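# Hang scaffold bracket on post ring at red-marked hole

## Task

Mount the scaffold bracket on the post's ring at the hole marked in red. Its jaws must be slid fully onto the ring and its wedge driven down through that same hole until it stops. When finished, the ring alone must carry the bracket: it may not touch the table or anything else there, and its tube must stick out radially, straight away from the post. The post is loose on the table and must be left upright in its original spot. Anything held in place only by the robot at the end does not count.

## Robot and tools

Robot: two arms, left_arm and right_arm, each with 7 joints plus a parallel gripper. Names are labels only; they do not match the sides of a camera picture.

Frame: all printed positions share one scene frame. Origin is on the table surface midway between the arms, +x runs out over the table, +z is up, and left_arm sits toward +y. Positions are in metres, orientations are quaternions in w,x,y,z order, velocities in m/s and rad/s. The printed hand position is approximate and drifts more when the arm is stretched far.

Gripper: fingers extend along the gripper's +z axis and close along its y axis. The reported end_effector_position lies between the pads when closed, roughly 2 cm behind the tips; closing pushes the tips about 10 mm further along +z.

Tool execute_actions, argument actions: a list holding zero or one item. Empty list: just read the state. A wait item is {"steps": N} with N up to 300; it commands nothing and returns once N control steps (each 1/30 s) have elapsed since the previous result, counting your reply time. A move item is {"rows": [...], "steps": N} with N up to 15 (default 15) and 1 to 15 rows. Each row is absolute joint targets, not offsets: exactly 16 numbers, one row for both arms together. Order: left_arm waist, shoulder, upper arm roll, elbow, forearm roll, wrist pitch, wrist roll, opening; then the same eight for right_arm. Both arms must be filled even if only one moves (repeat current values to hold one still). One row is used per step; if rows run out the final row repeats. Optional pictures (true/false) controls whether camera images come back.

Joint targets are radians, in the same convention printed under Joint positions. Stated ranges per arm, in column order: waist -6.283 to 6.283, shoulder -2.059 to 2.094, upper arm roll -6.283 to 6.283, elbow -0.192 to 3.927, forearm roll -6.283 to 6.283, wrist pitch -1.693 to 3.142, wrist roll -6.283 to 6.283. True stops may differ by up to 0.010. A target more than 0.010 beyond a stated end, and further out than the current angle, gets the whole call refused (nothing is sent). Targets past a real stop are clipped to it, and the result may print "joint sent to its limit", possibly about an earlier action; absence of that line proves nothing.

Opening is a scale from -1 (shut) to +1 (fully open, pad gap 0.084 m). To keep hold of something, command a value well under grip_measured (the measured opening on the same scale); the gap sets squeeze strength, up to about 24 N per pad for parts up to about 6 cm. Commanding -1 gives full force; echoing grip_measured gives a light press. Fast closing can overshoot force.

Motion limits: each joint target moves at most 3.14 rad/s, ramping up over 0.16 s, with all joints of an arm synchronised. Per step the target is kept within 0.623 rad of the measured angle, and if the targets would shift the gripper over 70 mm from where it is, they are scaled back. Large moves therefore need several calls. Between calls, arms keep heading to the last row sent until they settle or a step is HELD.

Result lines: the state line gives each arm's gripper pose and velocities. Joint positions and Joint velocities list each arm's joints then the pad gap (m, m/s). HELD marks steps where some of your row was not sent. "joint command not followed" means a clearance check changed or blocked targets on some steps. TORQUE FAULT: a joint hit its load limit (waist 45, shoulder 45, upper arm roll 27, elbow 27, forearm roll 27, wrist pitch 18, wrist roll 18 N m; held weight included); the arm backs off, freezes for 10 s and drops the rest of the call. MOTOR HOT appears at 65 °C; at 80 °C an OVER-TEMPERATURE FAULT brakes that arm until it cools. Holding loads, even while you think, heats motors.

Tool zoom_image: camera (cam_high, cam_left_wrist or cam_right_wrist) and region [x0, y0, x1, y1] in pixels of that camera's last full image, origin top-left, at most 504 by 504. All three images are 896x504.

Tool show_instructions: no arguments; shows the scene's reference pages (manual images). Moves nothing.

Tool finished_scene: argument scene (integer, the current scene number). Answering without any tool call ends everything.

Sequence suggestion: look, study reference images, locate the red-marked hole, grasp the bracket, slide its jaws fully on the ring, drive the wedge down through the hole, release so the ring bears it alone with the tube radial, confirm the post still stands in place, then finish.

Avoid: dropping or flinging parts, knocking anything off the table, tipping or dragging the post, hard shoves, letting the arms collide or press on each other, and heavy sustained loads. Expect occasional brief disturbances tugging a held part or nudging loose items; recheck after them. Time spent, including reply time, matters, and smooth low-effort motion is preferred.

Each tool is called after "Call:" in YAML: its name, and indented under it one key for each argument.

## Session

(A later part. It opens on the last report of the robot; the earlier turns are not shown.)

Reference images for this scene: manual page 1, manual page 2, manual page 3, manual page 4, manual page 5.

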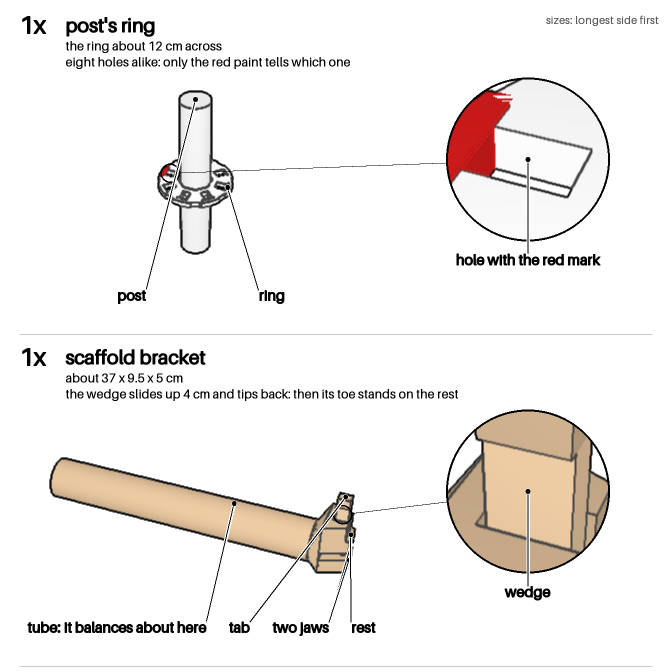

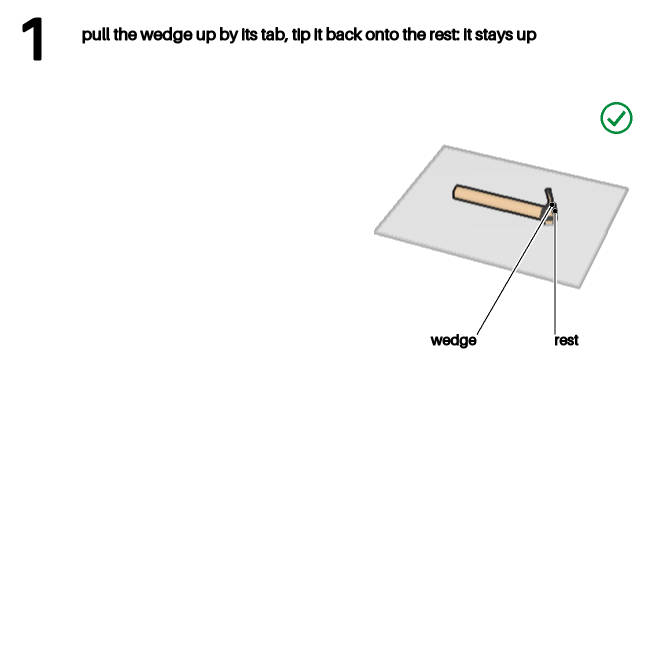

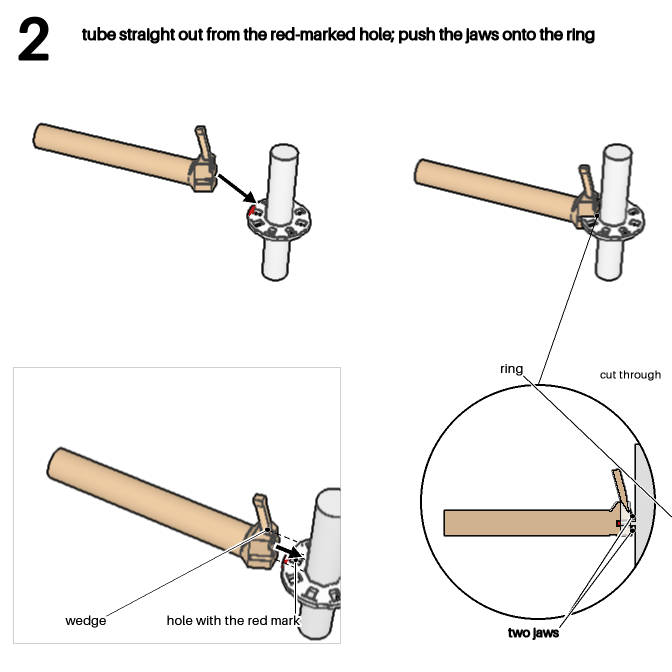

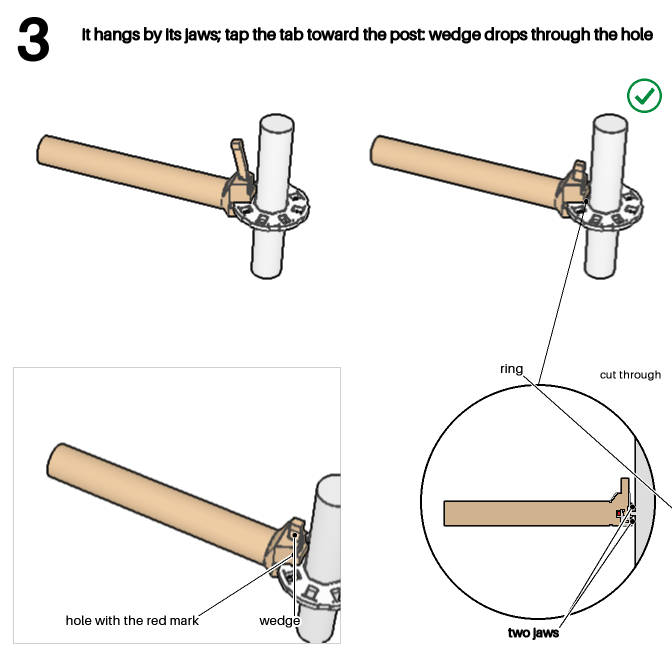

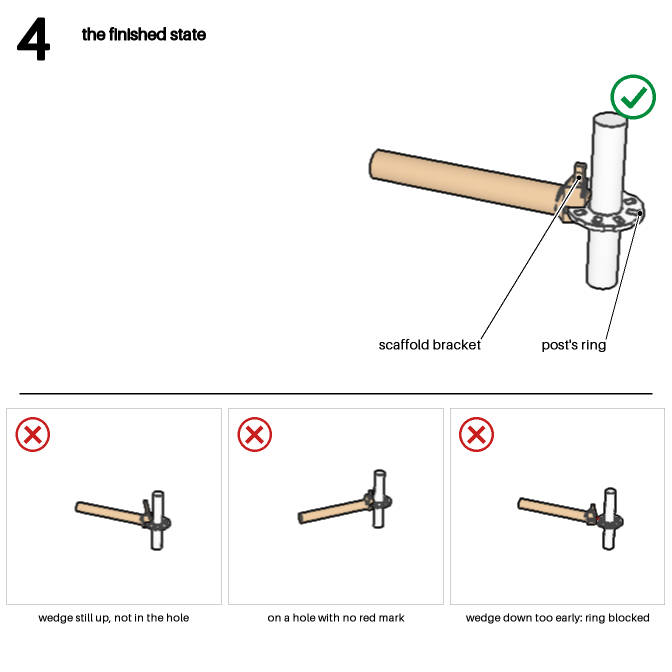

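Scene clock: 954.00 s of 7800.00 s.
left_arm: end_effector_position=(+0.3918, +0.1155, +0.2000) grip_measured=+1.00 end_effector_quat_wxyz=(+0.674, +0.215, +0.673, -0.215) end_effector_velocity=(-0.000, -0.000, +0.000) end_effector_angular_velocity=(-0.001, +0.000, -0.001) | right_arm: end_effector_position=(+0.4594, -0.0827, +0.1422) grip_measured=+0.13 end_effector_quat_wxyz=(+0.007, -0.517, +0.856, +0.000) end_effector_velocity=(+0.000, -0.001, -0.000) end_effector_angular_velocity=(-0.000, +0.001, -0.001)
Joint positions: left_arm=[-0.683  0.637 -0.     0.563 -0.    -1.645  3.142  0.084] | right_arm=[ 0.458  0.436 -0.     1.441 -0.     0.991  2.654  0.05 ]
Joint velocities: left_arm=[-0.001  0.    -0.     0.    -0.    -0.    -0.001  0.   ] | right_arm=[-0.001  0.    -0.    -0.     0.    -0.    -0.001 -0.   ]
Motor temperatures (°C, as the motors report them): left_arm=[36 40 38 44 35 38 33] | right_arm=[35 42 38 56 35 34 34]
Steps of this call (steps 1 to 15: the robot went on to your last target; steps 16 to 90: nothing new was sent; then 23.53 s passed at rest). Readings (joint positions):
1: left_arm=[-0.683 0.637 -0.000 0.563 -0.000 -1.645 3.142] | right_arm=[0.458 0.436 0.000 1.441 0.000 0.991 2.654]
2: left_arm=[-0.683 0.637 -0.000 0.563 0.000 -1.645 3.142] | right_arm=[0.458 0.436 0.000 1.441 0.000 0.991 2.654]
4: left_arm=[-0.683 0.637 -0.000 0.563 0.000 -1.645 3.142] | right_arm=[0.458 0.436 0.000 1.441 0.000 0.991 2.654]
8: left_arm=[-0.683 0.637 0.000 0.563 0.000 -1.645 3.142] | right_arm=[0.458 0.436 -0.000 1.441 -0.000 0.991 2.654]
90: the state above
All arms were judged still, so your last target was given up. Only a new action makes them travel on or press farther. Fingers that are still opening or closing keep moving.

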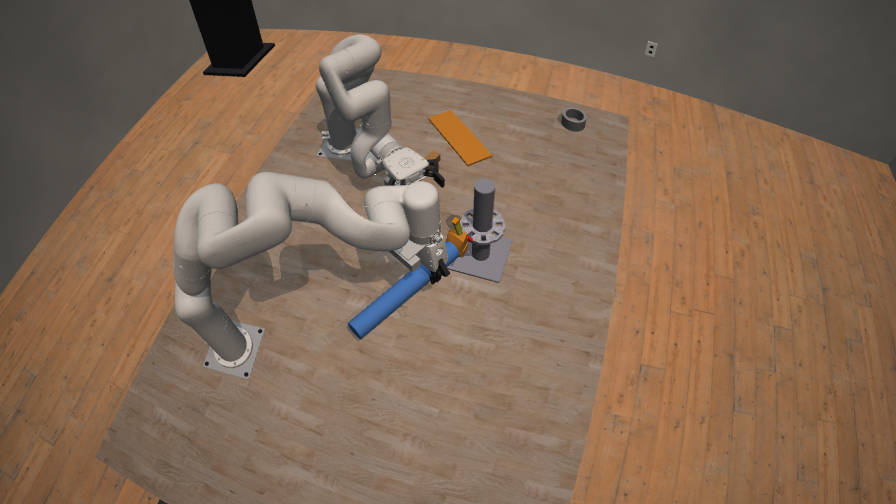

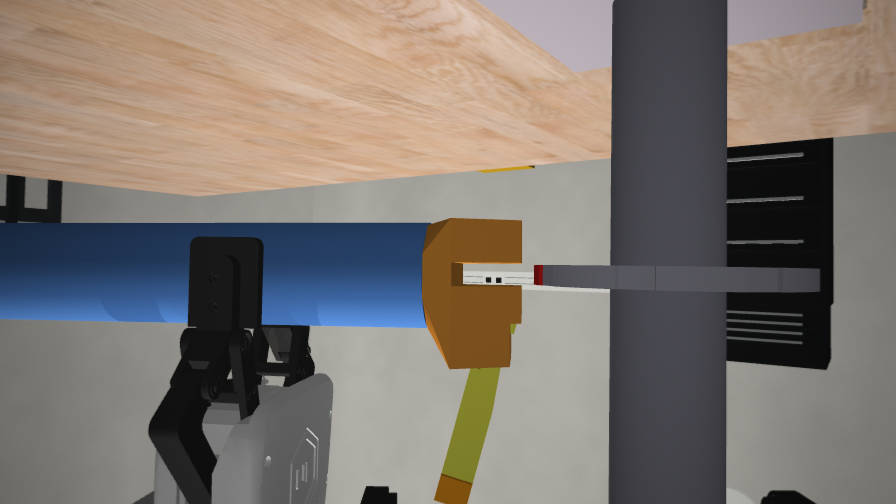

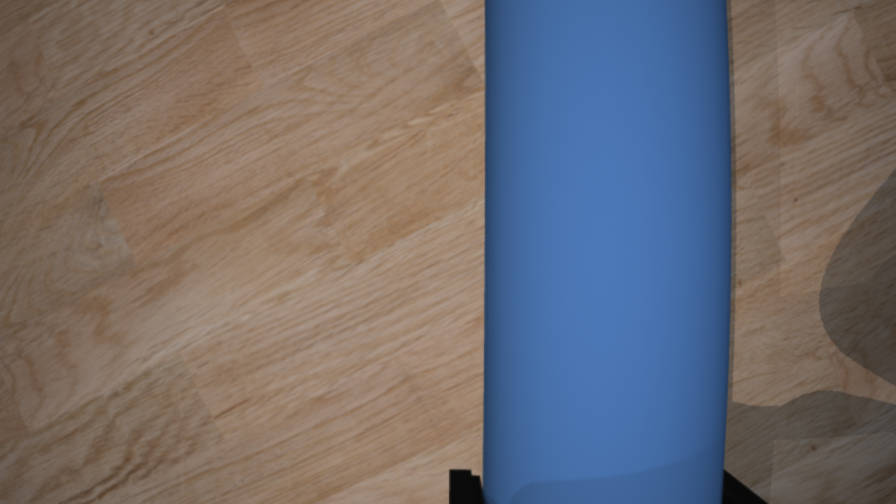

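Call:
execute_actions:
  actions:
    - {"rows": [ [-0.683,0.6371,0,0.5632,0,-1.6447,3.1416,1, 0.4586,0.4379,0,1.4448,0,0.9919,2.6546,-0.6], [-0.683,0.6371,0,0.5632,0,-1.6447,3.1416,1, 0.4593,0.4403,0,1.4484,0,0.9931,2.6553,-0.6], [-0.683,0.6371,0,0.5632,0,-1.6447,3.1416,1, 0.4599,0.4426,0,1.4520,0,0.9944,2.6559,-0.6], [-0.683,0.6371,0,0.5632,0,-1.6447,3.1416,1, 0.4606,0.4449,0,1.4556,0,0.9957,2.6566,-0.6], [-0.683,0.6371,0,0.5632,0,-1.6447,3.1416,1, 0.4612,0.4473,0,1.4592,0,0.9969,2.6572,-0.6], [-0.683,0.6371,0,0.5632,0,-1.6447,3.1416,1, 0.4618,0.4496,0,1.4628,0,0.9982,2.6578,-0.6], [-0.683,0.6371,0,0.5632,0,-1.6447,3.1416,1, 0.4625,0.4519,0,1.4664,0,0.9995,2.6585,-0.6], [-0.683,0.6371,0,0.5632,0,-1.6447,3.1416,1, 0.4631,0.4543,0,1.4700,0,1.0007,2.6591,-0.6], [-0.683,0.6371,0,0.5632,0,-1.6447,3.1416,1, 0.4638,0.4566,0,1.4736,0,1.0020,2.6598,-0.6], [-0.683,0.6371,0,0.5632,0,-1.6447,3.1416,1, 0.4644,0.4589,0,1.4772,0,1.0033,2.6604,-0.6], [-0.683,0.6371,0,0.5632,0,-1.6447,3.1416,1, 0.4650,0.4613,0,1.4808,0,1.0045,2.6610,-0.6], [-0.683,0.6371,0,0.5632,0,-1.6447,3.1416,1, 0.4657,0.4636,0,1.4844,0,1.0058,2.6617,-0.6], [-0.683,0.6371,0,0.5632,0,-1.6447,3.1416,1, 0.4663,0.4659,0,1.4880,0,1.0071,2.6623,-0.6], [-0.683,0.6371,0,0.5632,0,-1.6447,3.1416,1, 0.4670,0.4683,0,1.4916,0,1.0083,2.6630,-0.6], [-0.683,0.6371,0,0.5632,0,-1.6447,3.1416,1, 0.4676,0.4706,0,1.4952,0,1.0096,2.6636,-0.6] ], "steps": 15}
  pictures: false

Call:
execute_actions:
  actions:
    - {"steps": 15}

Call:
zoom_image:
  camera: "cam_left_wrist"
  region: [420, 220, 600, 340]

Scene clock: 984.03 s of 7800.00 s.
left_arm: end_effector_position=(+0.3918, +0.1155, +0.2000) grip_measured=+1.00 end_effector_quat_wxyz=(+0.674, +0.215, +0.673, -0.215) end_effector_velocity=(+0.001, +0.000, +0.000) end_effector_angular_velocity=(-0.000, -0.002, +0.001) | right_arm: end_effector_position=(+0.4637, -0.0744, +0.1423) grip_measured=+0.13 end_effector_quat_wxyz=(+0.007, -0.517, +0.856, +0.000) end_effector_velocity=(+0.011, +0.021, +0.000) end_effector_angular_velocity=(-0.000, -0.000, +0.000)
Joint positions: left_arm=[-0.683  0.637 -0.     0.563 -0.    -1.645  3.142  0.084] | right_arm=[0.466 0.463 0.    1.483 0.    1.005 2.661 0.05 ]
Joint velocities: left_arm=[ 0.    -0.     0.001  0.001  0.    -0.     0.001  0.   ] | right_arm=[ 0.019  0.069 -0.001  0.107 -0.     0.038  0.018 -0.   ]
Motor temperatures (°C, as the motors report them): left_arm=[36 40 38 43 35 38 33] | right_arm=[35 42 38 56 35 34 34]
Steps of this call (steps 1 to 90: nothing new was sent; then 26.53 s passed at rest; steps 91 to 105: all 15 steps of this action). Readings (joint positions):
91: left_arm=[-0.683 0.637 0.000 0.563 0.000 -1.645 3.142] | right_arm=[0.458 0.436 -0.000 1.441 -0.000 0.991 2.654]
92: left_arm=[-0.683 0.637 0.000 0.563 -0.000 -1.645 3.142] | right_arm=[0.458 0.436 -0.000 1.442 -0.000 0.991 2.654]
94: left_arm=[-0.683 0.637 -0.000 0.563 0.000 -1.645 3.142] | right_arm=[0.459 0.439 -0.000 1.446 -0.000 0.993 2.655]
98: left_arm=[-0.683 0.637 -0.000 0.563 -0.000 -1.645 3.142] | right_arm=[0.461 0.447 0.000 1.459 0.000 0.997 2.657]
105: the state above

Scene clock: 984.53 s of 7800.00 s.
left_arm: end_effector_position=(+0.3918, +0.1155, +0.2000) grip_measured=+1.00 end_effector_quat_wxyz=(+0.674, +0.215, +0.673, -0.215) end_effector_velocity=(+0.000, -0.000, +0.000) end_effector_angular_velocity=(+0.000, -0.001, +0.000) | right_arm: end_effector_position=(+0.4649, -0.0721, +0.1424) grip_measured=+0.13 end_effector_quat_wxyz=(+0.007, -0.517, +0.856, +0.000) end_effector_velocity=(-0.000, +0.001, +0.000) end_effector_angular_velocity=(+0.001, -0.000, +0.002)
Joint positions: left_arm=[-0.683  0.637 -0.     0.563 -0.    -1.645  3.142  0.084] | right_arm=[ 0.468  0.471 -0.     1.495 -0.     1.01   2.664  0.05 ]
Joint velocities: left_arm=[-0.     0.     0.     0.001 -0.    -0.     0.     0.   ] | right_arm=[ 0.001  0.     0.001  0.001  0.    -0.    -0.    -0.   ]
Motor temperatures (°C, as the motors report them): left_arm=[36 40 38 43 35 38 33] | right_arm=[35 42 38 56 35 34 34]
Steps of this call (steps 1 to 15: the robot went on to your last target). Readings (joint positions):
1: left_arm=[-0.683 0.637 -0.000 0.563 0.000 -1.645 3.142] | right_arm=[0.466 0.465 -0.000 1.487 -0.000 1.007 2.662]
2: left_arm=[-0.683 0.637 0.000 0.563 -0.000 -1.645 3.142] | right_arm=[0.467 0.467 0.000 1.490 0.000 1.007 2.663]
4: left_arm=[-0.683 0.637 -0.000 0.563 0.000 -1.645 3.142] | right_arm=[0.467 0.469 0.000 1.493 0.000 1.009 2.663]
8: left_arm=[-0.683 0.637 -0.000 0.563 -0.000 -1.645 3.142] | right_arm=[0.468 0.470 0.000 1.495 -0.000 1.009 2.663]
15: the state above

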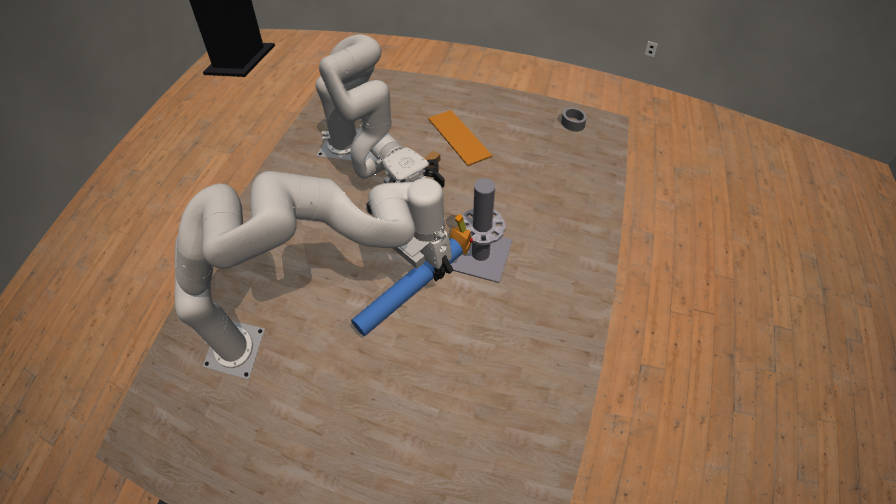

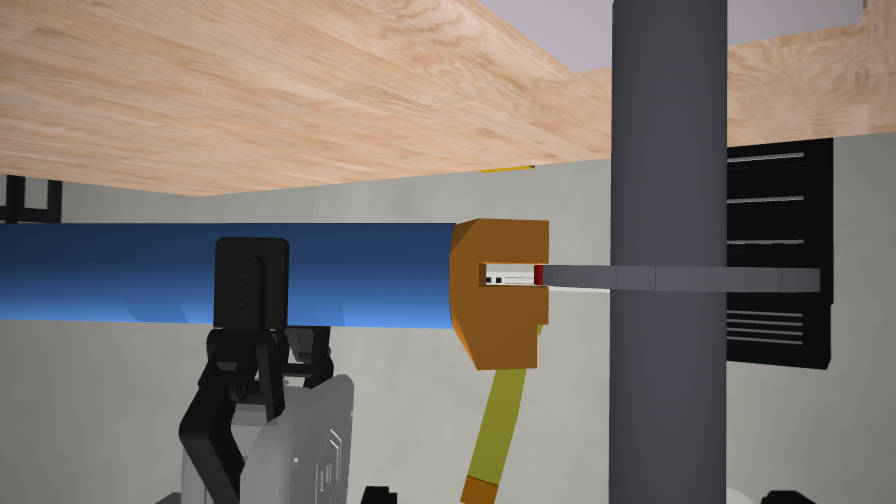

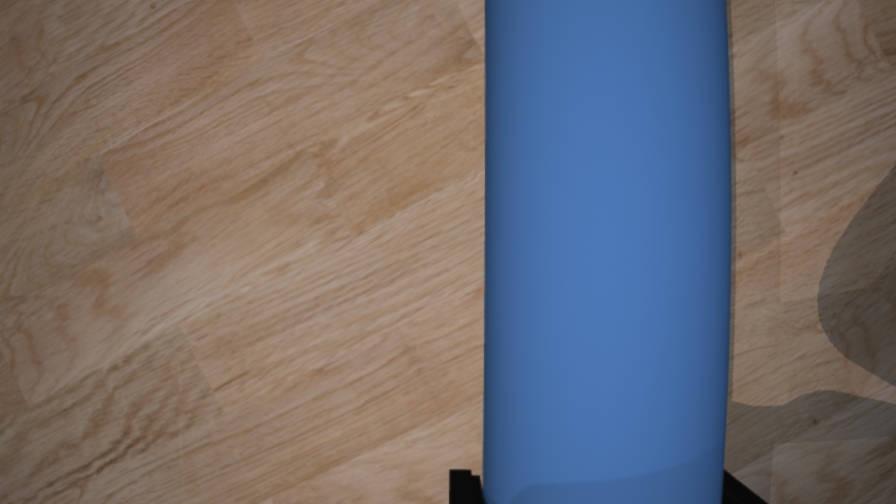

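Region (420, 220, 600, 340) of cam_left_wrist's 896x504 image, scaled by 2.800, with more detail than that image has.

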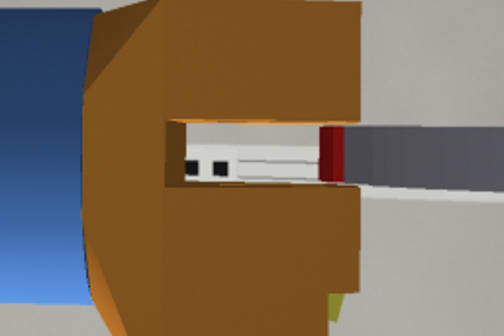

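Call:
execute_actions:
  actions:
    - {"rows": [ [-0.683,0.6342,0,0.5628,0,-1.6400,3.1364,0.9, 0.4676,0.4706,0,1.4952,0,1.0096,2.6636,-0.6], [-0.683,0.6259,0,0.5616,0,-1.6266,3.1217,0.8, 0.4676,0.4706,0,1.4952,0,1.0096,2.6636,-0.6], [-0.683,0.6124,0,0.5596,0,-1.6048,3.0976,0.7, 0.4676,0.4706,0,1.4952,0,1.0096,2.6636,-0.6], [-0.683,0.5942,0,0.5570,0,-1.5754,3.0653,0.6, 0.4676,0.4706,0,1.4952,0,1.0096,2.6636,-0.6], [-0.683,0.5717,0,0.5538,0,-1.5390,3.0252,0.5, 0.4676,0.4706,0,1.4952,0,1.0096,2.6636,-0.6], [-0.683,0.5453,0,0.5500,0,-1.4964,2.9782,0.4, 0.4676,0.4706,0,1.4952,0,1.0096,2.6636,-0.6], [-0.683,0.5154,0,0.5457,0,-1.4480,2.9250,0.3, 0.4676,0.4706,0,1.4952,0,1.0096,2.6636,-0.6], [-0.683,0.4823,0,0.5409,0,-1.3945,2.8661,0.2, 0.4676,0.4706,0,1.4952,0,1.0096,2.6636,-0.6], [-0.683,0.4465,0,0.5358,0,-1.3366,2.8023,0.1, 0.4676,0.4706,0,1.4952,0,1.0096,2.6636,-0.6], [-0.683,0.4083,0,0.5303,0,-1.2749,2.7343,0.0, 0.4676,0.4706,0,1.4952,0,1.0096,2.6636,-0.6], [-0.683,0.3683,0,0.5245,0,-1.2101,2.6630,-0.1, 0.4676,0.4706,0,1.4952,0,1.0096,2.6636,-0.6], [-0.683,0.3265,0,0.5185,0,-1.1427,2.5887,-0.2, 0.4676,0.4706,0,1.4952,0,1.0096,2.6636,-0.6], [-0.683,0.2837,0,0.5124,0,-1.0734,2.5123,-0.3, 0.4676,0.4706,0,1.4952,0,1.0096,2.6636,-0.6], [-0.683,0.2400,0,0.5061,0,-1.0028,2.4346,-0.4, 0.4676,0.4706,0,1.4952,0,1.0096,2.6636,-0.6], [-0.683,0.1960,0,0.4998,0,-0.9316,2.3562,-0.5, 0.4676,0.4706,0,1.4952,0,1.0096,2.6636,-0.6] ], "steps": 15}
  pictures: false

Call:
execute_actions:
  actions:
    - {"rows": [ [-0.683,0.1519,0,0.4934,0,-0.8604,2.2778,-0.6, 0.4676,0.4706,0,1.4952,0,1.0096,2.6636,-0.6], [-0.683,0.1083,0,0.4871,0,-0.7898,2.2001,-0.7, 0.4676,0.4706,0,1.4952,0,1.0096,2.6636,-0.6], [-0.683,0.0654,0,0.4810,0,-0.7205,2.1237,-0.8, 0.4676,0.4706,0,1.4952,0,1.0096,2.6636,-0.6], [-0.683,0.0236,0,0.4750,0,-0.6531,2.0494,-0.9, 0.4676,0.4706,0,1.4952,0,1.0096,2.6636,-0.6], [-0.683,-0.0164,0,0.4692,0,-0.5883,1.9781,-1, 0.4676,0.4706,0,1.4952,0,1.0096,2.6636,-0.6], [-0.683,-0.0546,0,0.4637,0,-0.5266,1.9101,-1, 0.4676,0.4706,0,1.4952,0,1.0096,2.6636,-0.6], [-0.683,-0.0904,0,0.4586,0,-0.4687,1.8463,-1, 0.4676,0.4706,0,1.4952,0,1.0096,2.6636,-0.6], [-0.683,-0.1235,0,0.4538,0,-0.4152,1.7874,-1, 0.4676,0.4706,0,1.4952,0,1.0096,2.6636,-0.6], [-0.683,-0.1534,0,0.4495,0,-0.3668,1.7342,-1, 0.4676,0.4706,0,1.4952,0,1.0096,2.6636,-0.6], [-0.683,-0.1798,0,0.4457,0,-0.3242,1.6872,-1, 0.4676,0.4706,0,1.4952,0,1.0096,2.6636,-0.6], [-0.683,-0.2023,0,0.4425,0,-0.2878,1.6471,-1, 0.4676,0.4706,0,1.4952,0,1.0096,2.6636,-0.6], [-0.683,-0.2205,0,0.4399,0,-0.2584,1.6148,-1, 0.4676,0.4706,0,1.4952,0,1.0096,2.6636,-0.6], [-0.683,-0.2340,0,0.4379,0,-0.2366,1.5907,-1, 0.4676,0.4706,0,1.4952,0,1.0096,2.6636,-0.6], [-0.683,-0.2423,0,0.4367,0,-0.2232,1.5760,-1, 0.4676,0.4706,0,1.4952,0,1.0096,2.6636,-0.6], [-0.683,-0.2452,0,0.4363,0,-0.2185,1.5708,-1, 0.4676,0.4706,0,1.4952,0,1.0096,2.6636,-0.6] ], "steps": 15}
  pictures: false

Call:
execute_actions:
  actions:
    - {"rows": [ [-0.683,-0.2429,0,0.4416,0,-0.2126,1.5666,-1, 0.4676,0.4706,0,1.4952,0,1.0096,2.6636,-0.6], [-0.683,-0.2362,0,0.4566,0,-0.1958,1.5545,-1, 0.4676,0.4706,0,1.4952,0,1.0096,2.6636,-0.6], [-0.683,-0.2253,0,0.4810,0,-0.1685,1.5348,-1, 0.4676,0.4706,0,1.4952,0,1.0096,2.6636,-0.6], [-0.683,-0.2107,0,0.5138,0,-0.1317,1.5083,-1, 0.4676,0.4706,0,1.4952,0,1.0096,2.6636,-0.6], [-0.683,-0.1926,0,0.5545,0,-0.0862,1.4754,-1, 0.4676,0.4706,0,1.4952,0,1.0096,2.6636,-0.6], [-0.683,-0.1713,0,0.6022,0,-0.0328,1.4370,-1, 0.4676,0.4706,0,1.4952,0,1.0096,2.6636,-0.6], [-0.683,-0.1473,0,0.6563,0,0.0277,1.3934,-1, 0.4676,0.4706,0,1.4952,0,1.0096,2.6636,-0.6], [-0.682,-0.1206,0,0.7162,0,0.0947,1.3451,-1, 0.4676,0.4706,0,1.4952,0,1.0096,2.6636,-0.6], [-0.682,-0.0918,0,0.7809,0,0.1671,1.2929,-1, 0.4676,0.4706,0,1.4952,0,1.0096,2.6636,-0.6], [-0.682,-0.0611,0,0.8500,0,0.2445,1.2371,-1, 0.4676,0.4706,0,1.4952,0,1.0096,2.6636,-0.6], [-0.682,-0.0288,0,0.9224,0,0.3255,1.1787,-1, 0.4676,0.4706,0,1.4952,0,1.0096,2.6636,-0.6], [-0.682,0.0048,0,0.9979,0,0.4100,1.1178,-1, 0.4676,0.4706,0,1.4952,0,1.0096,2.6636,-0.6], [-0.682,0.0393,0,1.0755,0,0.4967,1.0553,-1, 0.4676,0.4706,0,1.4952,0,1.0096,2.6636,-0.6], [-0.682,0.0744,0,1.1544,0,0.5851,0.9916,-1, 0.4676,0.4706,0,1.4952,0,1.0096,2.6636,-0.6], [-0.681,0.1099,0,1.2341,0,0.6742,0.9274,-1, 0.4676,0.4706,0,1.4952,0,1.0096,2.6636,-0.6] ], "steps": 15}
  pictures: false

Call:
execute_actions:
  actions:
    - {"rows": [ [-0.681,0.1453,0,1.3137,0,0.7633,0.8632,-1, 0.4676,0.4706,0,1.4952,0,1.0096,2.6636,-0.6], [-0.681,0.1804,0,1.3926,0,0.8517,0.7995,-1, 0.4676,0.4706,0,1.4952,0,1.0096,2.6636,-0.6], [-0.681,0.2149,0,1.4702,0,0.9384,0.7370,-1, 0.4676,0.4706,0,1.4952,0,1.0096,2.6636,-0.6], [-0.681,0.2485,0,1.5457,0,1.0229,0.6761,-1, 0.4676,0.4706,0,1.4952,0,1.0096,2.6636,-0.6], [-0.681,0.2808,0,1.6181,0,1.1039,0.6177,-1, 0.4676,0.4706,0,1.4952,0,1.0096,2.6636,-0.6], [-0.681,0.3115,0,1.6872,0,1.1813,0.5619,-1, 0.4676,0.4706,0,1.4952,0,1.0096,2.6636,-0.6], [-0.680,0.3403,0,1.7519,0,1.2537,0.5097,-1, 0.4676,0.4706,0,1.4952,0,1.0096,2.6636,-0.6], [-0.680,0.3670,0,1.8118,0,1.3207,0.4614,-1, 0.4676,0.4706,0,1.4952,0,1.0096,2.6636,-0.6], [-0.680,0.3910,0,1.8659,0,1.3812,0.4178,-1, 0.4676,0.4706,0,1.4952,0,1.0096,2.6636,-0.6], [-0.680,0.4123,0,1.9136,0,1.4346,0.3794,-1, 0.4676,0.4706,0,1.4952,0,1.0096,2.6636,-0.6], [-0.680,0.4304,0,1.9543,0,1.4801,0.3465,-1, 0.4676,0.4706,0,1.4952,0,1.0096,2.6636,-0.6], [-0.680,0.4450,0,1.9871,0,1.5169,0.3200,-1, 0.4676,0.4706,0,1.4952,0,1.0096,2.6636,-0.6], [-0.6799,0.4559,0,2.0115,0,1.5442,0.3003,-1, 0.4676,0.4706,0,1.4952,0,1.0096,2.6636,-0.6], [-0.6799,0.4626,0,2.0265,0,1.5610,0.2882,-1, 0.4676,0.4706,0,1.4952,0,1.0096,2.6636,-0.6], [-0.6799,0.4649,0,2.0318,0,1.5669,0.2840,-1, 0.4676,0.4706,0,1.4952,0,1.0096,2.6636,-0.6] ], "steps": 15}
  pictures: false

Call:
execute_actions:
  actions:
    - {"steps": 15}

Scene clock: 1105.03 s of 7800.00 s.
left_arm: end_effector_position=(+0.4126, +0.1007, +0.2179) grip_measured=-0.44 end_effector_quat_wxyz=(+0.547, +0.064, +0.769, -0.325) end_effector_velocity=(+0.043, -0.030, +0.078) end_effector_angular_velocity=(-1.060, +1.744, +0.366) | right_arm: end_effector_position=(+0.4649, -0.0721, +0.1423) grip_measured=+0.13 end_effector_quat_wxyz=(+0.007, -0.517, +0.856, +0.000) end_effector_velocity=(-0.000, +0.000, -0.001) end_effector_angular_velocity=(-0.002, +0.000, +0.002)
Joint positions: left_arm=[-0.683  0.383 -0.     0.527  0.    -1.234  2.689  0.025] | right_arm=[ 0.468  0.471 -0.     1.495  0.     1.01   2.664  0.05 ]
Joint velocities: left_arm=[ 0.001 -1.082  0.    -0.153  0.     1.735 -1.912 -0.135] | right_arm=[ 0.001  0.001  0.    -0.    -0.002 -0.     0.    -0.   ]
Motor temperatures (°C, as the motors report them): left_arm=[36 40 38 43 35 38 33] | right_arm=[35 43 38 57 35 34 34]
Steps of this call (steps 1 to 15: the robot went on to your last target; steps 16 to 90: nothing new was sent; then 117.00 s passed at rest; steps 91 to 105: all 15 steps of this action). Readings (joint positions):
91: left_arm=[-0.683 0.637 0.000 0.563 -0.000 -1.645 3.141] | right_arm=[0.468 0.471 0.000 1.495 0.000 1.010 2.664]
92: left_arm=[-0.683 0.636 0.000 0.563 -0.000 -1.643 3.140] | right_arm=[0.468 0.471 0.000 1.495 -0.000 1.010 2.664]
94: left_arm=[-0.683 0.630 0.000 0.562 -0.000 -1.632 3.127] | right_arm=[0.468 0.471 -0.000 1.495 -0.000 1.010 2.664]
98: left_arm=[-0.683 0.581 0.000 0.555 -0.000 -1.552 3.039] | right_arm=[0.468 0.471 -0.000 1.495 0.000 1.010 2.664]
105: the state above

Scene clock: 1105.53 s of 7800.00 s.
left_arm: end_effector_position=(+0.3851, +0.1203, +0.2486) grip_measured=-1.00 end_effector_quat_wxyz=(+0.234, -0.359, +0.813, -0.394) end_effector_velocity=(-0.093, +0.067, +0.028) end_effector_angular_velocity=(-0.525, +1.025, +0.727) | right_arm: end_effector_position=(+0.4649, -0.0721, +0.1423) grip_measured=+0.13 end_effector_quat_wxyz=(+0.007, -0.517, +0.856, +0.000) end_effector_velocity=(-0.000, +0.001, +0.001) end_effector_angular_velocity=(+0.001, -0.000, +0.000)
Joint positions: left_arm=[-0.683 -0.179 -0.     0.446 -0.    -0.328  1.691  0.   ] | right_arm=[ 0.468  0.471 -0.     1.495 -0.     1.01   2.664  0.05 ]
Joint velocities: left_arm=[ 0.    -0.712  0.    -0.103  0.001  1.14  -1.255  0.   ] | right_arm=[ 0.001 -0.001  0.     0.     0.001 -0.    -0.     0.   ]
Motor temperatures (°C, as the motors report them): left_arm=[36 40 38 43 35 38 33] | right_arm=[35 43 38 57 35 34 34]
Steps of this call (steps 1 to 15: all 15 steps of this action). Readings (joint positions):
1: left_arm=[-0.683 0.346 -0.000 0.522 0.000 -1.174 2.623] | right_arm=[0.468 0.471 0.000 1.495 0.000 1.010 2.664]
2: left_arm=[-0.683 0.307 -0.000 0.516 0.000 -1.112 2.555] | right_arm=[0.468 0.471 0.000 1.495 0.000 1.010 2.664]
4: left_arm=[-0.683 0.227 -0.000 0.505 0.000 -0.983 2.413] | right_arm=[0.468 0.471 0.000 1.495 0.000 1.010 2.664]
8: left_arm=[-0.683 0.062 -0.000 0.481 0.000 -0.717 2.120] | right_arm=[0.468 0.471 -0.000 1.495 -0.000 1.010 2.664]
15: the state above

Scene clock: 1106.03 s of 7800.00 s.
left_arm: end_effector_position=(+0.4351, +0.0853, +0.2647) grip_measured=-1.00 end_effector_quat_wxyz=(+0.092, -0.580, +0.750, -0.304) end_effector_velocity=(+0.194, -0.136, +0.084) end_effector_angular_velocity=(-0.139, +1.410, +1.236) | right_arm: end_effector_position=(+0.4649, -0.0721, +0.1423) grip_measured=+0.13 end_effector_quat_wxyz=(+0.007, -0.517, +0.856, +0.000) end_effector_velocity=(+0.000, -0.000, +0.000) end_effector_angular_velocity=(-0.000, -0.000, +0.001)
Joint positions: left_arm=[-0.682 -0.044  0.     0.887 -0.     0.285  1.208  0.   ] | right_arm=[ 0.468  0.471 -0.     1.495  0.     1.01   2.664  0.05 ]
Joint velocities: left_arm=[ 0.002  0.849  0.001  1.921 -0.     2.14  -1.544  0.   ] | right_arm=[-0.    -0.     0.    -0.    -0.     0.    -0.001 -0.   ]
Motor temperatures (°C, as the motors report them): left_arm=[36 40 38 43 35 38 33] | right_arm=[35 43 38 57 35 34 34]
Steps of this call (steps 1 to 15: all 15 steps of this action). Readings (joint positions):
1: left_arm=[-0.683 -0.200 -0.000 0.443 -0.000 -0.294 1.654] | right_arm=[0.468 0.471 -0.000 1.495 0.000 1.010 2.664]
2: left_arm=[-0.683 -0.215 -0.000 0.442 -0.000 -0.268 1.626] | right_arm=[0.468 0.471 -0.000 1.495 0.000 1.010 2.664]
4: left_arm=[-0.683 -0.225 -0.000 0.451 -0.000 -0.226 1.586] | right_arm=[0.468 0.471 0.000 1.495 -0.000 1.010 2.664]
8: left_arm=[-0.683 -0.196 0.000 0.536 0.000 -0.110 1.495] | right_arm=[0.468 0.471 0.000 1.495 -0.000 1.010 2.664]
15: the state above

Scene clock: 1106.53 s of 7800.00 s.
left_arm: end_effector_position=(+0.4631, +0.0670, +0.3213) grip_measured=-1.00 end_effector_quat_wxyz=(+0.004, +0.875, -0.482, +0.037) end_effector_velocity=(-0.060, +0.045, +0.089) end_effector_angular_velocity=(+0.369, +0.662, +1.079) | right_arm: end_effector_position=(+0.4649, -0.0721, +0.1423) grip_measured=+0.13 end_effector_quat_wxyz=(+0.007, -0.517, +0.856, +0.000) end_effector_velocity=(-0.000, +0.000, -0.001) end_effector_angular_velocity=(-0.000, +0.001, +0.000)
Joint positions: left_arm=[-0.68   0.407  0.     1.901  0.     1.419  0.391  0.   ] | right_arm=[ 0.468  0.471  0.     1.495 -0.     1.01   2.664  0.05 ]
Joint velocities: left_arm=[ 0.004  0.597 -0.     1.34  -0.     1.497 -1.078  0.   ] | right_arm=[ 0.     0.001  0.    -0.     0.001  0.    -0.001  0.   ]
Motor temperatures (°C, as the motors report them): left_arm=[36 40 38 44 35 38 33] | right_arm=[35 43 38 57 35 34 34]
Steps of this call (steps 1 to 15: all 15 steps of this action). Readings (joint positions):
1: left_arm=[-0.682 -0.015 0.000 0.953 -0.000 0.358 1.155] | right_arm=[0.468 0.471 0.000 1.495 0.000 1.010 2.664]
2: left_arm=[-0.682 0.016 0.000 1.021 -0.000 0.435 1.100] | right_arm=[0.468 0.471 0.000 1.495 0.000 1.010 2.664]
4: left_arm=[-0.682 0.079 -0.000 1.164 0.000 0.594 0.985] | right_arm=[0.468 0.471 0.000 1.495 -0.000 1.010 2.664]
8: left_arm=[-0.681 0.210 0.000 1.460 -0.000 0.925 0.746] | right_arm=[0.468 0.471 0.000 1.495 0.000 1.010 2.664]
15: the state above

Scene clock: 1107.03 s of 7800.00 s.
left_arm: end_effector_position=(+0.4556, +0.0723, +0.3300) grip_measured=-1.00 end_effector_quat_wxyz=(+0.000, +0.900, -0.435, +0.000) end_effector_velocity=(+0.000, +0.000, +0.000) end_effector_angular_velocity=(+0.002, +0.002, +0.005) | right_arm: end_effector_position=(+0.4649, -0.0721, +0.1423) grip_measured=+0.13 end_effector_quat_wxyz=(+0.007, -0.517, +0.856, +0.000) end_effector_velocity=(-0.000, -0.000, -0.000) end_effector_angular_velocity=(-0.000, +0.000, +0.001)
Joint positions: left_arm=[-0.68   0.464 -0.     2.031 -0.     1.566  0.285  0.   ] | right_arm=[ 0.468  0.471 -0.     1.495 -0.     1.01   2.664  0.05 ]
Joint velocities: left_arm=[ 0.     0.004  0.     0.008  0.     0.006 -0.005  0.   ] | right_arm=[-0.     0.     0.     0.     0.     0.    -0.001 -0.   ]
Motor temperatures (°C, as the motors report them): left_arm=[36 40 38 44 35 38 33] | right_arm=[35 43 38 57 35 34 34]
Steps of this call (steps 1 to 15: the robot went on to your last target). Readings (joint positions):
1: left_arm=[-0.680 0.424 0.000 1.941 0.000 1.464 0.358] | right_arm=[0.468 0.471 -0.000 1.495 0.000 1.010 2.664]
2: left_arm=[-0.680 0.438 0.000 1.971 0.000 1.497 0.334] | right_arm=[0.468 0.471 0.000 1.495 -0.000 1.010 2.664]
4: left_arm=[-0.680 0.452 0.000 2.003 0.000 1.535 0.307] | right_arm=[0.468 0.471 -0.000 1.495 0.000 1.010 2.664]
8: left_arm=[-0.680 0.462 -0.000 2.024 -0.000 1.560 0.289] | right_arm=[0.468 0.471 -0.000 1.495 -0.000 1.010 2.664]
15: the state above

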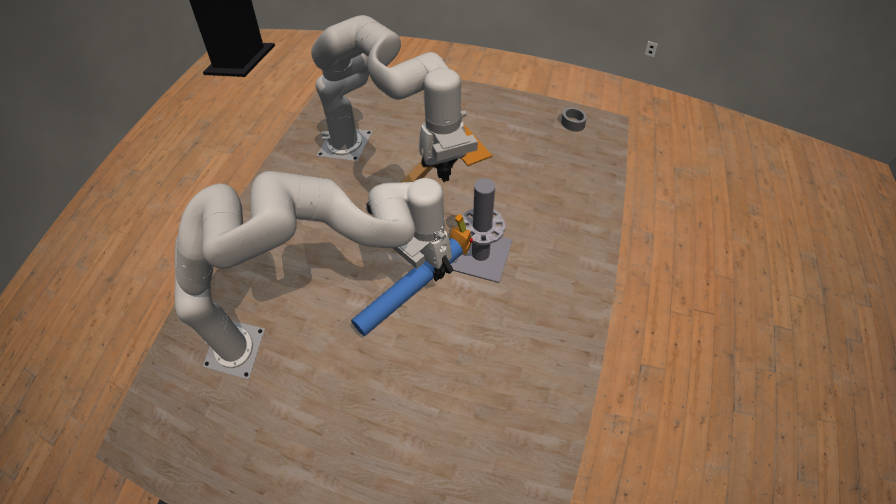

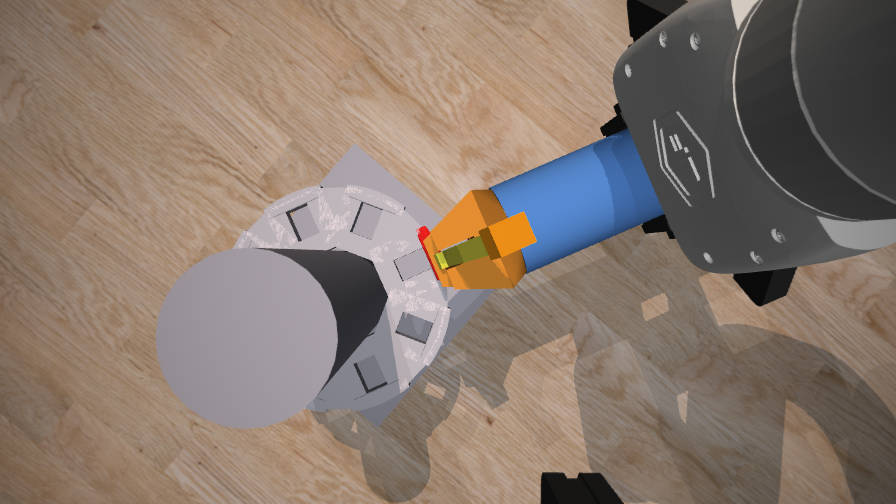

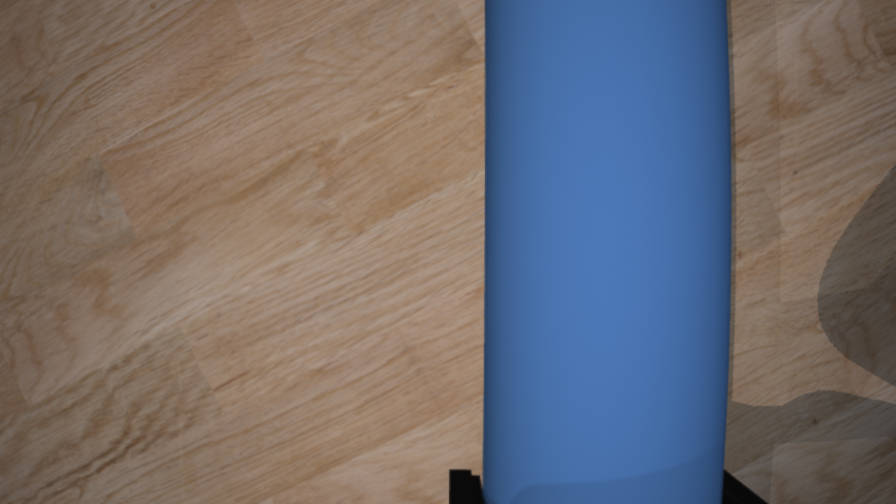

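Call:
zoom_image:
  camera: "cam_left_wrist"
  region: [370, 180, 550, 320]

Region (370, 180, 550, 320) of cam_left_wrist's 896x504 image, scaled by 2.800, with more detail than that image has.

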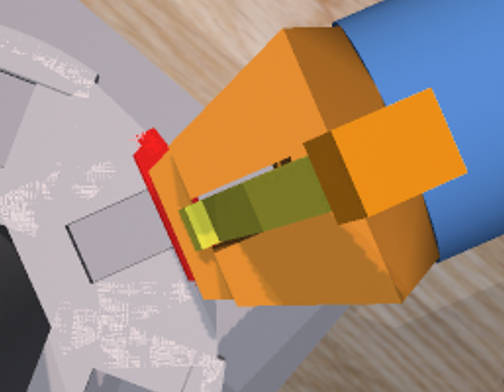

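Call:
zoom_image:
  camera: "cam_left_wrist"
  region: [470, 110, 690, 290]

Call:
zoom_image:
  camera: "cam_left_wrist"
  region: [230, 140, 480, 420]

Region (470, 110, 690, 290) of cam_left_wrist's 896x504 image, scaled by 2.291, with more detail than that image has; it fills the top 412 rows of this view, and the rest is white.

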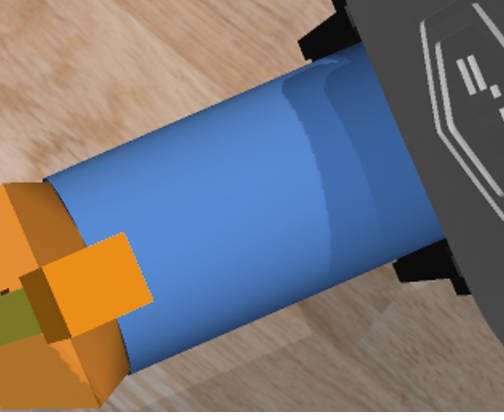

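Region (230, 140, 480, 420) of cam_left_wrist's 896x504 image, scaled by 1.800, with more detail than that image has; it fills the left 450 columns of this view, and the rest is white.

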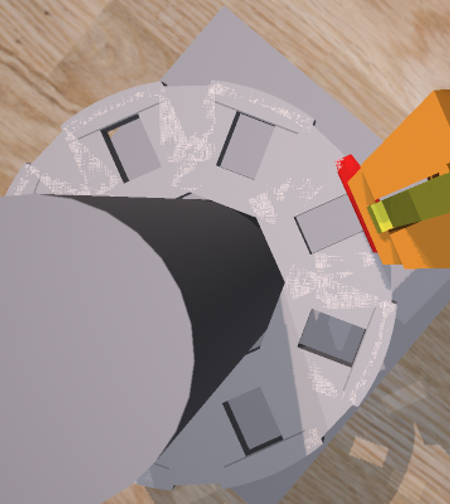

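Call:
execute_actions:
  actions:
    - {"rows": [ [-0.6799,0.4649,0,2.0318,0,1.5669,0.284,-1, 0.4671,0.4711,0,1.4960,0,1.0099,2.6623,-0.6], [-0.6799,0.4649,0,2.0318,0,1.5669,0.284,-1, 0.4665,0.4717,0,1.4969,0,1.0102,2.6608,-0.6], [-0.6799,0.4649,0,2.0318,0,1.5669,0.284,-1, 0.4659,0.4724,0,1.4979,0,1.0105,2.6592,-0.6], [-0.6799,0.4649,0,2.0318,0,1.5669,0.284,-1, 0.4653,0.4730,0,1.4989,0,1.0109,2.6576,-0.6], [-0.6799,0.4649,0,2.0318,0,1.5669,0.284,-1, 0.4647,0.4737,0,1.4999,0,1.0112,2.6560,-0.6], [-0.6799,0.4649,0,2.0318,0,1.5669,0.284,-1, 0.4641,0.4743,0,1.5009,0,1.0116,2.6544,-0.6], [-0.6799,0.4649,0,2.0318,0,1.5669,0.284,-1, 0.4635,0.4750,0,1.5019,0,1.0119,2.6528,-0.6], [-0.6799,0.4649,0,2.0318,0,1.5669,0.284,-1, 0.4629,0.4756,0,1.5029,0,1.0123,2.6512,-0.6], [-0.6799,0.4649,0,2.0318,0,1.5669,0.284,-1, 0.4623,0.4763,0,1.5039,0,1.0126,2.6496,-0.6], [-0.6799,0.4649,0,2.0318,0,1.5669,0.284,-1, 0.4616,0.4769,0,1.5049,0,1.0130,2.6480,-0.6], [-0.6799,0.4649,0,2.0318,0,1.5669,0.284,-1, 0.4610,0.4776,0,1.5059,0,1.0133,2.6464,-0.6], [-0.6799,0.4649,0,2.0318,0,1.5669,0.284,-1, 0.4605,0.4781,0,1.5067,0,1.0136,2.6450,-0.6], [-0.6799,0.4649,0,2.0318,0,1.5669,0.284,-1, 0.4602,0.4784,0,1.5072,0,1.0138,2.6442,-0.6] ], "steps": 15}
  pictures: false

Call:
execute_actions:
  actions:
    - {"steps": 12}

Call:
zoom_image:
  camera: "cam_left_wrist"
  region: [370, 180, 550, 320]

Call:
zoom_image:
  camera: "cam_left_wrist"
  region: [470, 110, 690, 290]

Scene clock: 1165.17 s of 7800.00 s.
left_arm: end_effector_position=(+0.4557, +0.0723, +0.3300) grip_measured=-1.00 end_effector_quat_wxyz=(+0.000, +0.900, -0.435, -0.000) end_effector_velocity=(-0.000, +0.000, -0.000) end_effector_angular_velocity=(+0.001, +0.000, +0.000) | right_arm: end_effector_position=(+0.4690, -0.0743, +0.1423) grip_measured=+0.13 end_effector_quat_wxyz=(+0.007, -0.522, +0.853, +0.000) end_effector_velocity=(+0.006, -0.004, +0.000) end_effector_angular_velocity=(-0.002, -0.002, +0.012)
Joint positions: left_arm=[-0.68   0.465 -0.     2.032 -0.     1.567  0.284  0.   ] | right_arm=[ 0.461  0.478 -0.     1.506 -0.     1.013  2.646  0.05 ]
Joint velocities: left_arm=[-0.    -0.     0.    -0.001  0.     0.     0.     0.   ] | right_arm=[-0.01   0.009 -0.002  0.015 -0.001  0.005 -0.022  0.   ]
Motor temperatures (°C, as the motors report them): left_arm=[36 40 38 47 35 38 33] | right_arm=[35 43 38 58 35 34 34]
Steps of this call (steps 1 to 15: the robot went on to your last target; steps 16 to 90: nothing new was sent; then 54.63 s passed at rest; steps 91 to 105: all 15 steps of this action). Readings (joint positions):
91: left_arm=[-0.680 0.465 0.000 2.032 -0.000 1.567 0.284] | right_arm=[0.468 0.471 0.000 1.495 0.000 1.010 2.664]
92: left_arm=[-0.680 0.465 0.000 2.032 -0.000 1.567 0.284] | right_arm=[0.467 0.471 0.000 1.495 0.000 1.010 2.663]
94: left_arm=[-0.680 0.465 0.000 2.032 0.000 1.567 0.284] | right_arm=[0.467 0.471 0.000 1.496 0.000 1.010 2.662]
98: left_arm=[-0.680 0.465 0.000 2.032 0.000 1.567 0.284] | right_arm=[0.465 0.474 -0.000 1.500 -0.000 1.011 2.656]
105: the state above

Scene clock: 1165.57 s of 7800.00 s.
left_arm: end_effector_position=(+0.4557, +0.0723, +0.3300) grip_measured=-1.00 end_effector_quat_wxyz=(+0.000, +0.900, -0.435, +0.000) end_effector_velocity=(+0.000, +0.000, -0.000) end_effector_angular_velocity=(+0.000, -0.000, +0.001) | right_arm: end_effector_position=(+0.4693, -0.0743, +0.1423) grip_measured=+0.13 end_effector_quat_wxyz=(+0.007, -0.523, +0.853, +0.000) end_effector_velocity=(+0.001, -0.002, -0.000) end_effector_angular_velocity=(-0.000, -0.000, -0.002)
Joint positions: left_arm=[-0.68   0.465  0.     2.032 -0.     1.567  0.284  0.   ] | right_arm=[0.46  0.478 0.    1.507 0.    1.014 2.644 0.05 ]
Joint velocities: left_arm=[ 0.     0.     0.001  0.    -0.     0.    -0.     0.   ] | right_arm=[-0.002  0.    -0.001 -0.     0.    -0.    -0.002 -0.   ]
Motor temperatures (°C, as the motors report them): left_arm=[36 40 38 47 35 38 33] | right_arm=[35 43 38 58 35 34 34]
Steps of this call (steps 1 to 12: the robot went on to your last target). Readings (joint positions):
1: left_arm=[-0.680 0.465 0.000 2.032 0.000 1.567 0.284] | right_arm=[0.461 0.478 -0.000 1.506 -0.000 1.013 2.646]
2: left_arm=[-0.680 0.465 -0.000 2.032 0.000 1.567 0.284] | right_arm=[0.460 0.478 -0.000 1.507 -0.000 1.014 2.645]
4: left_arm=[-0.680 0.465 0.000 2.032 0.000 1.567 0.284] | right_arm=[0.460 0.478 -0.000 1.507 -0.000 1.014 2.645]
8: left_arm=[-0.680 0.465 -0.000 2.032 -0.000 1.567 0.284] | right_arm=[0.460 0.478 0.000 1.507 0.000 1.014 2.644]
12: the state above

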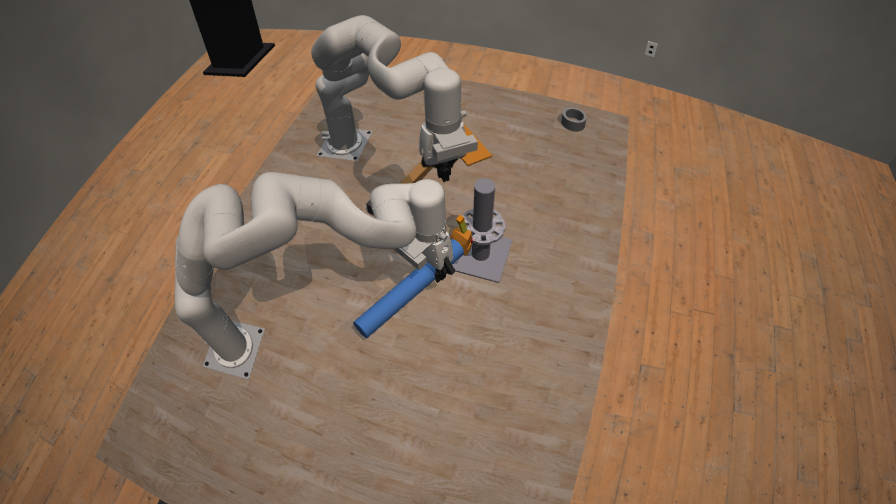

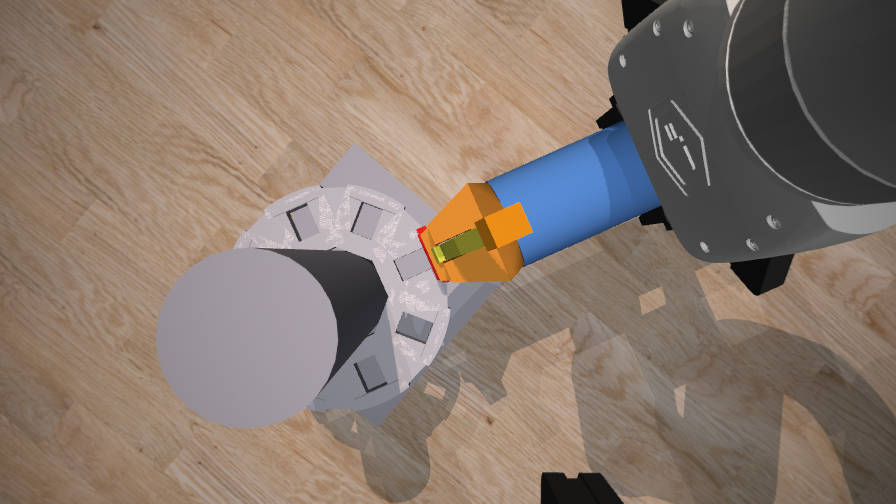

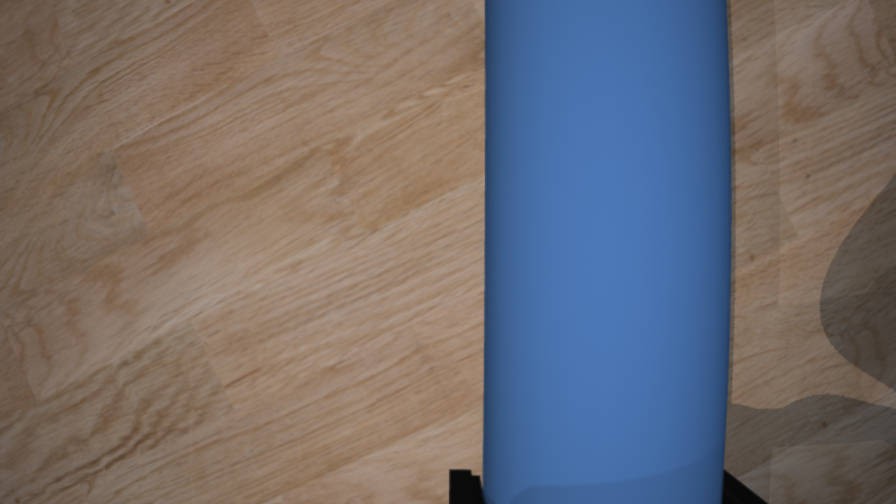

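Region (370, 180, 550, 320) of cam_left_wrist's 896x504 image, scaled by 2.800, with more detail than that image has.

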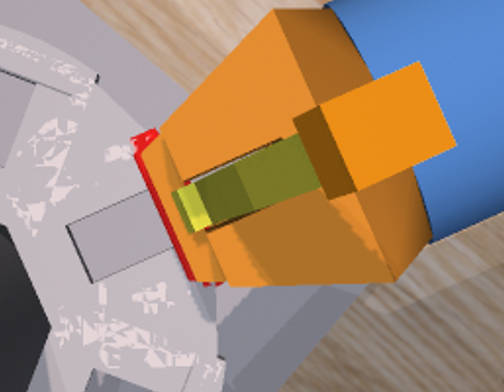

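Region (470, 110, 690, 290) of cam_left_wrist's 896x504 image, scaled by 2.291, with more detail than that image has; it fills the top 412 rows of this view, and the rest is white.

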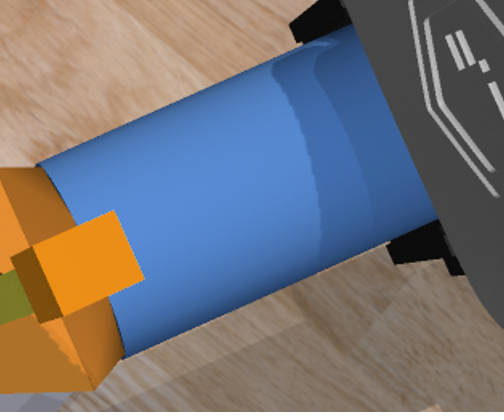

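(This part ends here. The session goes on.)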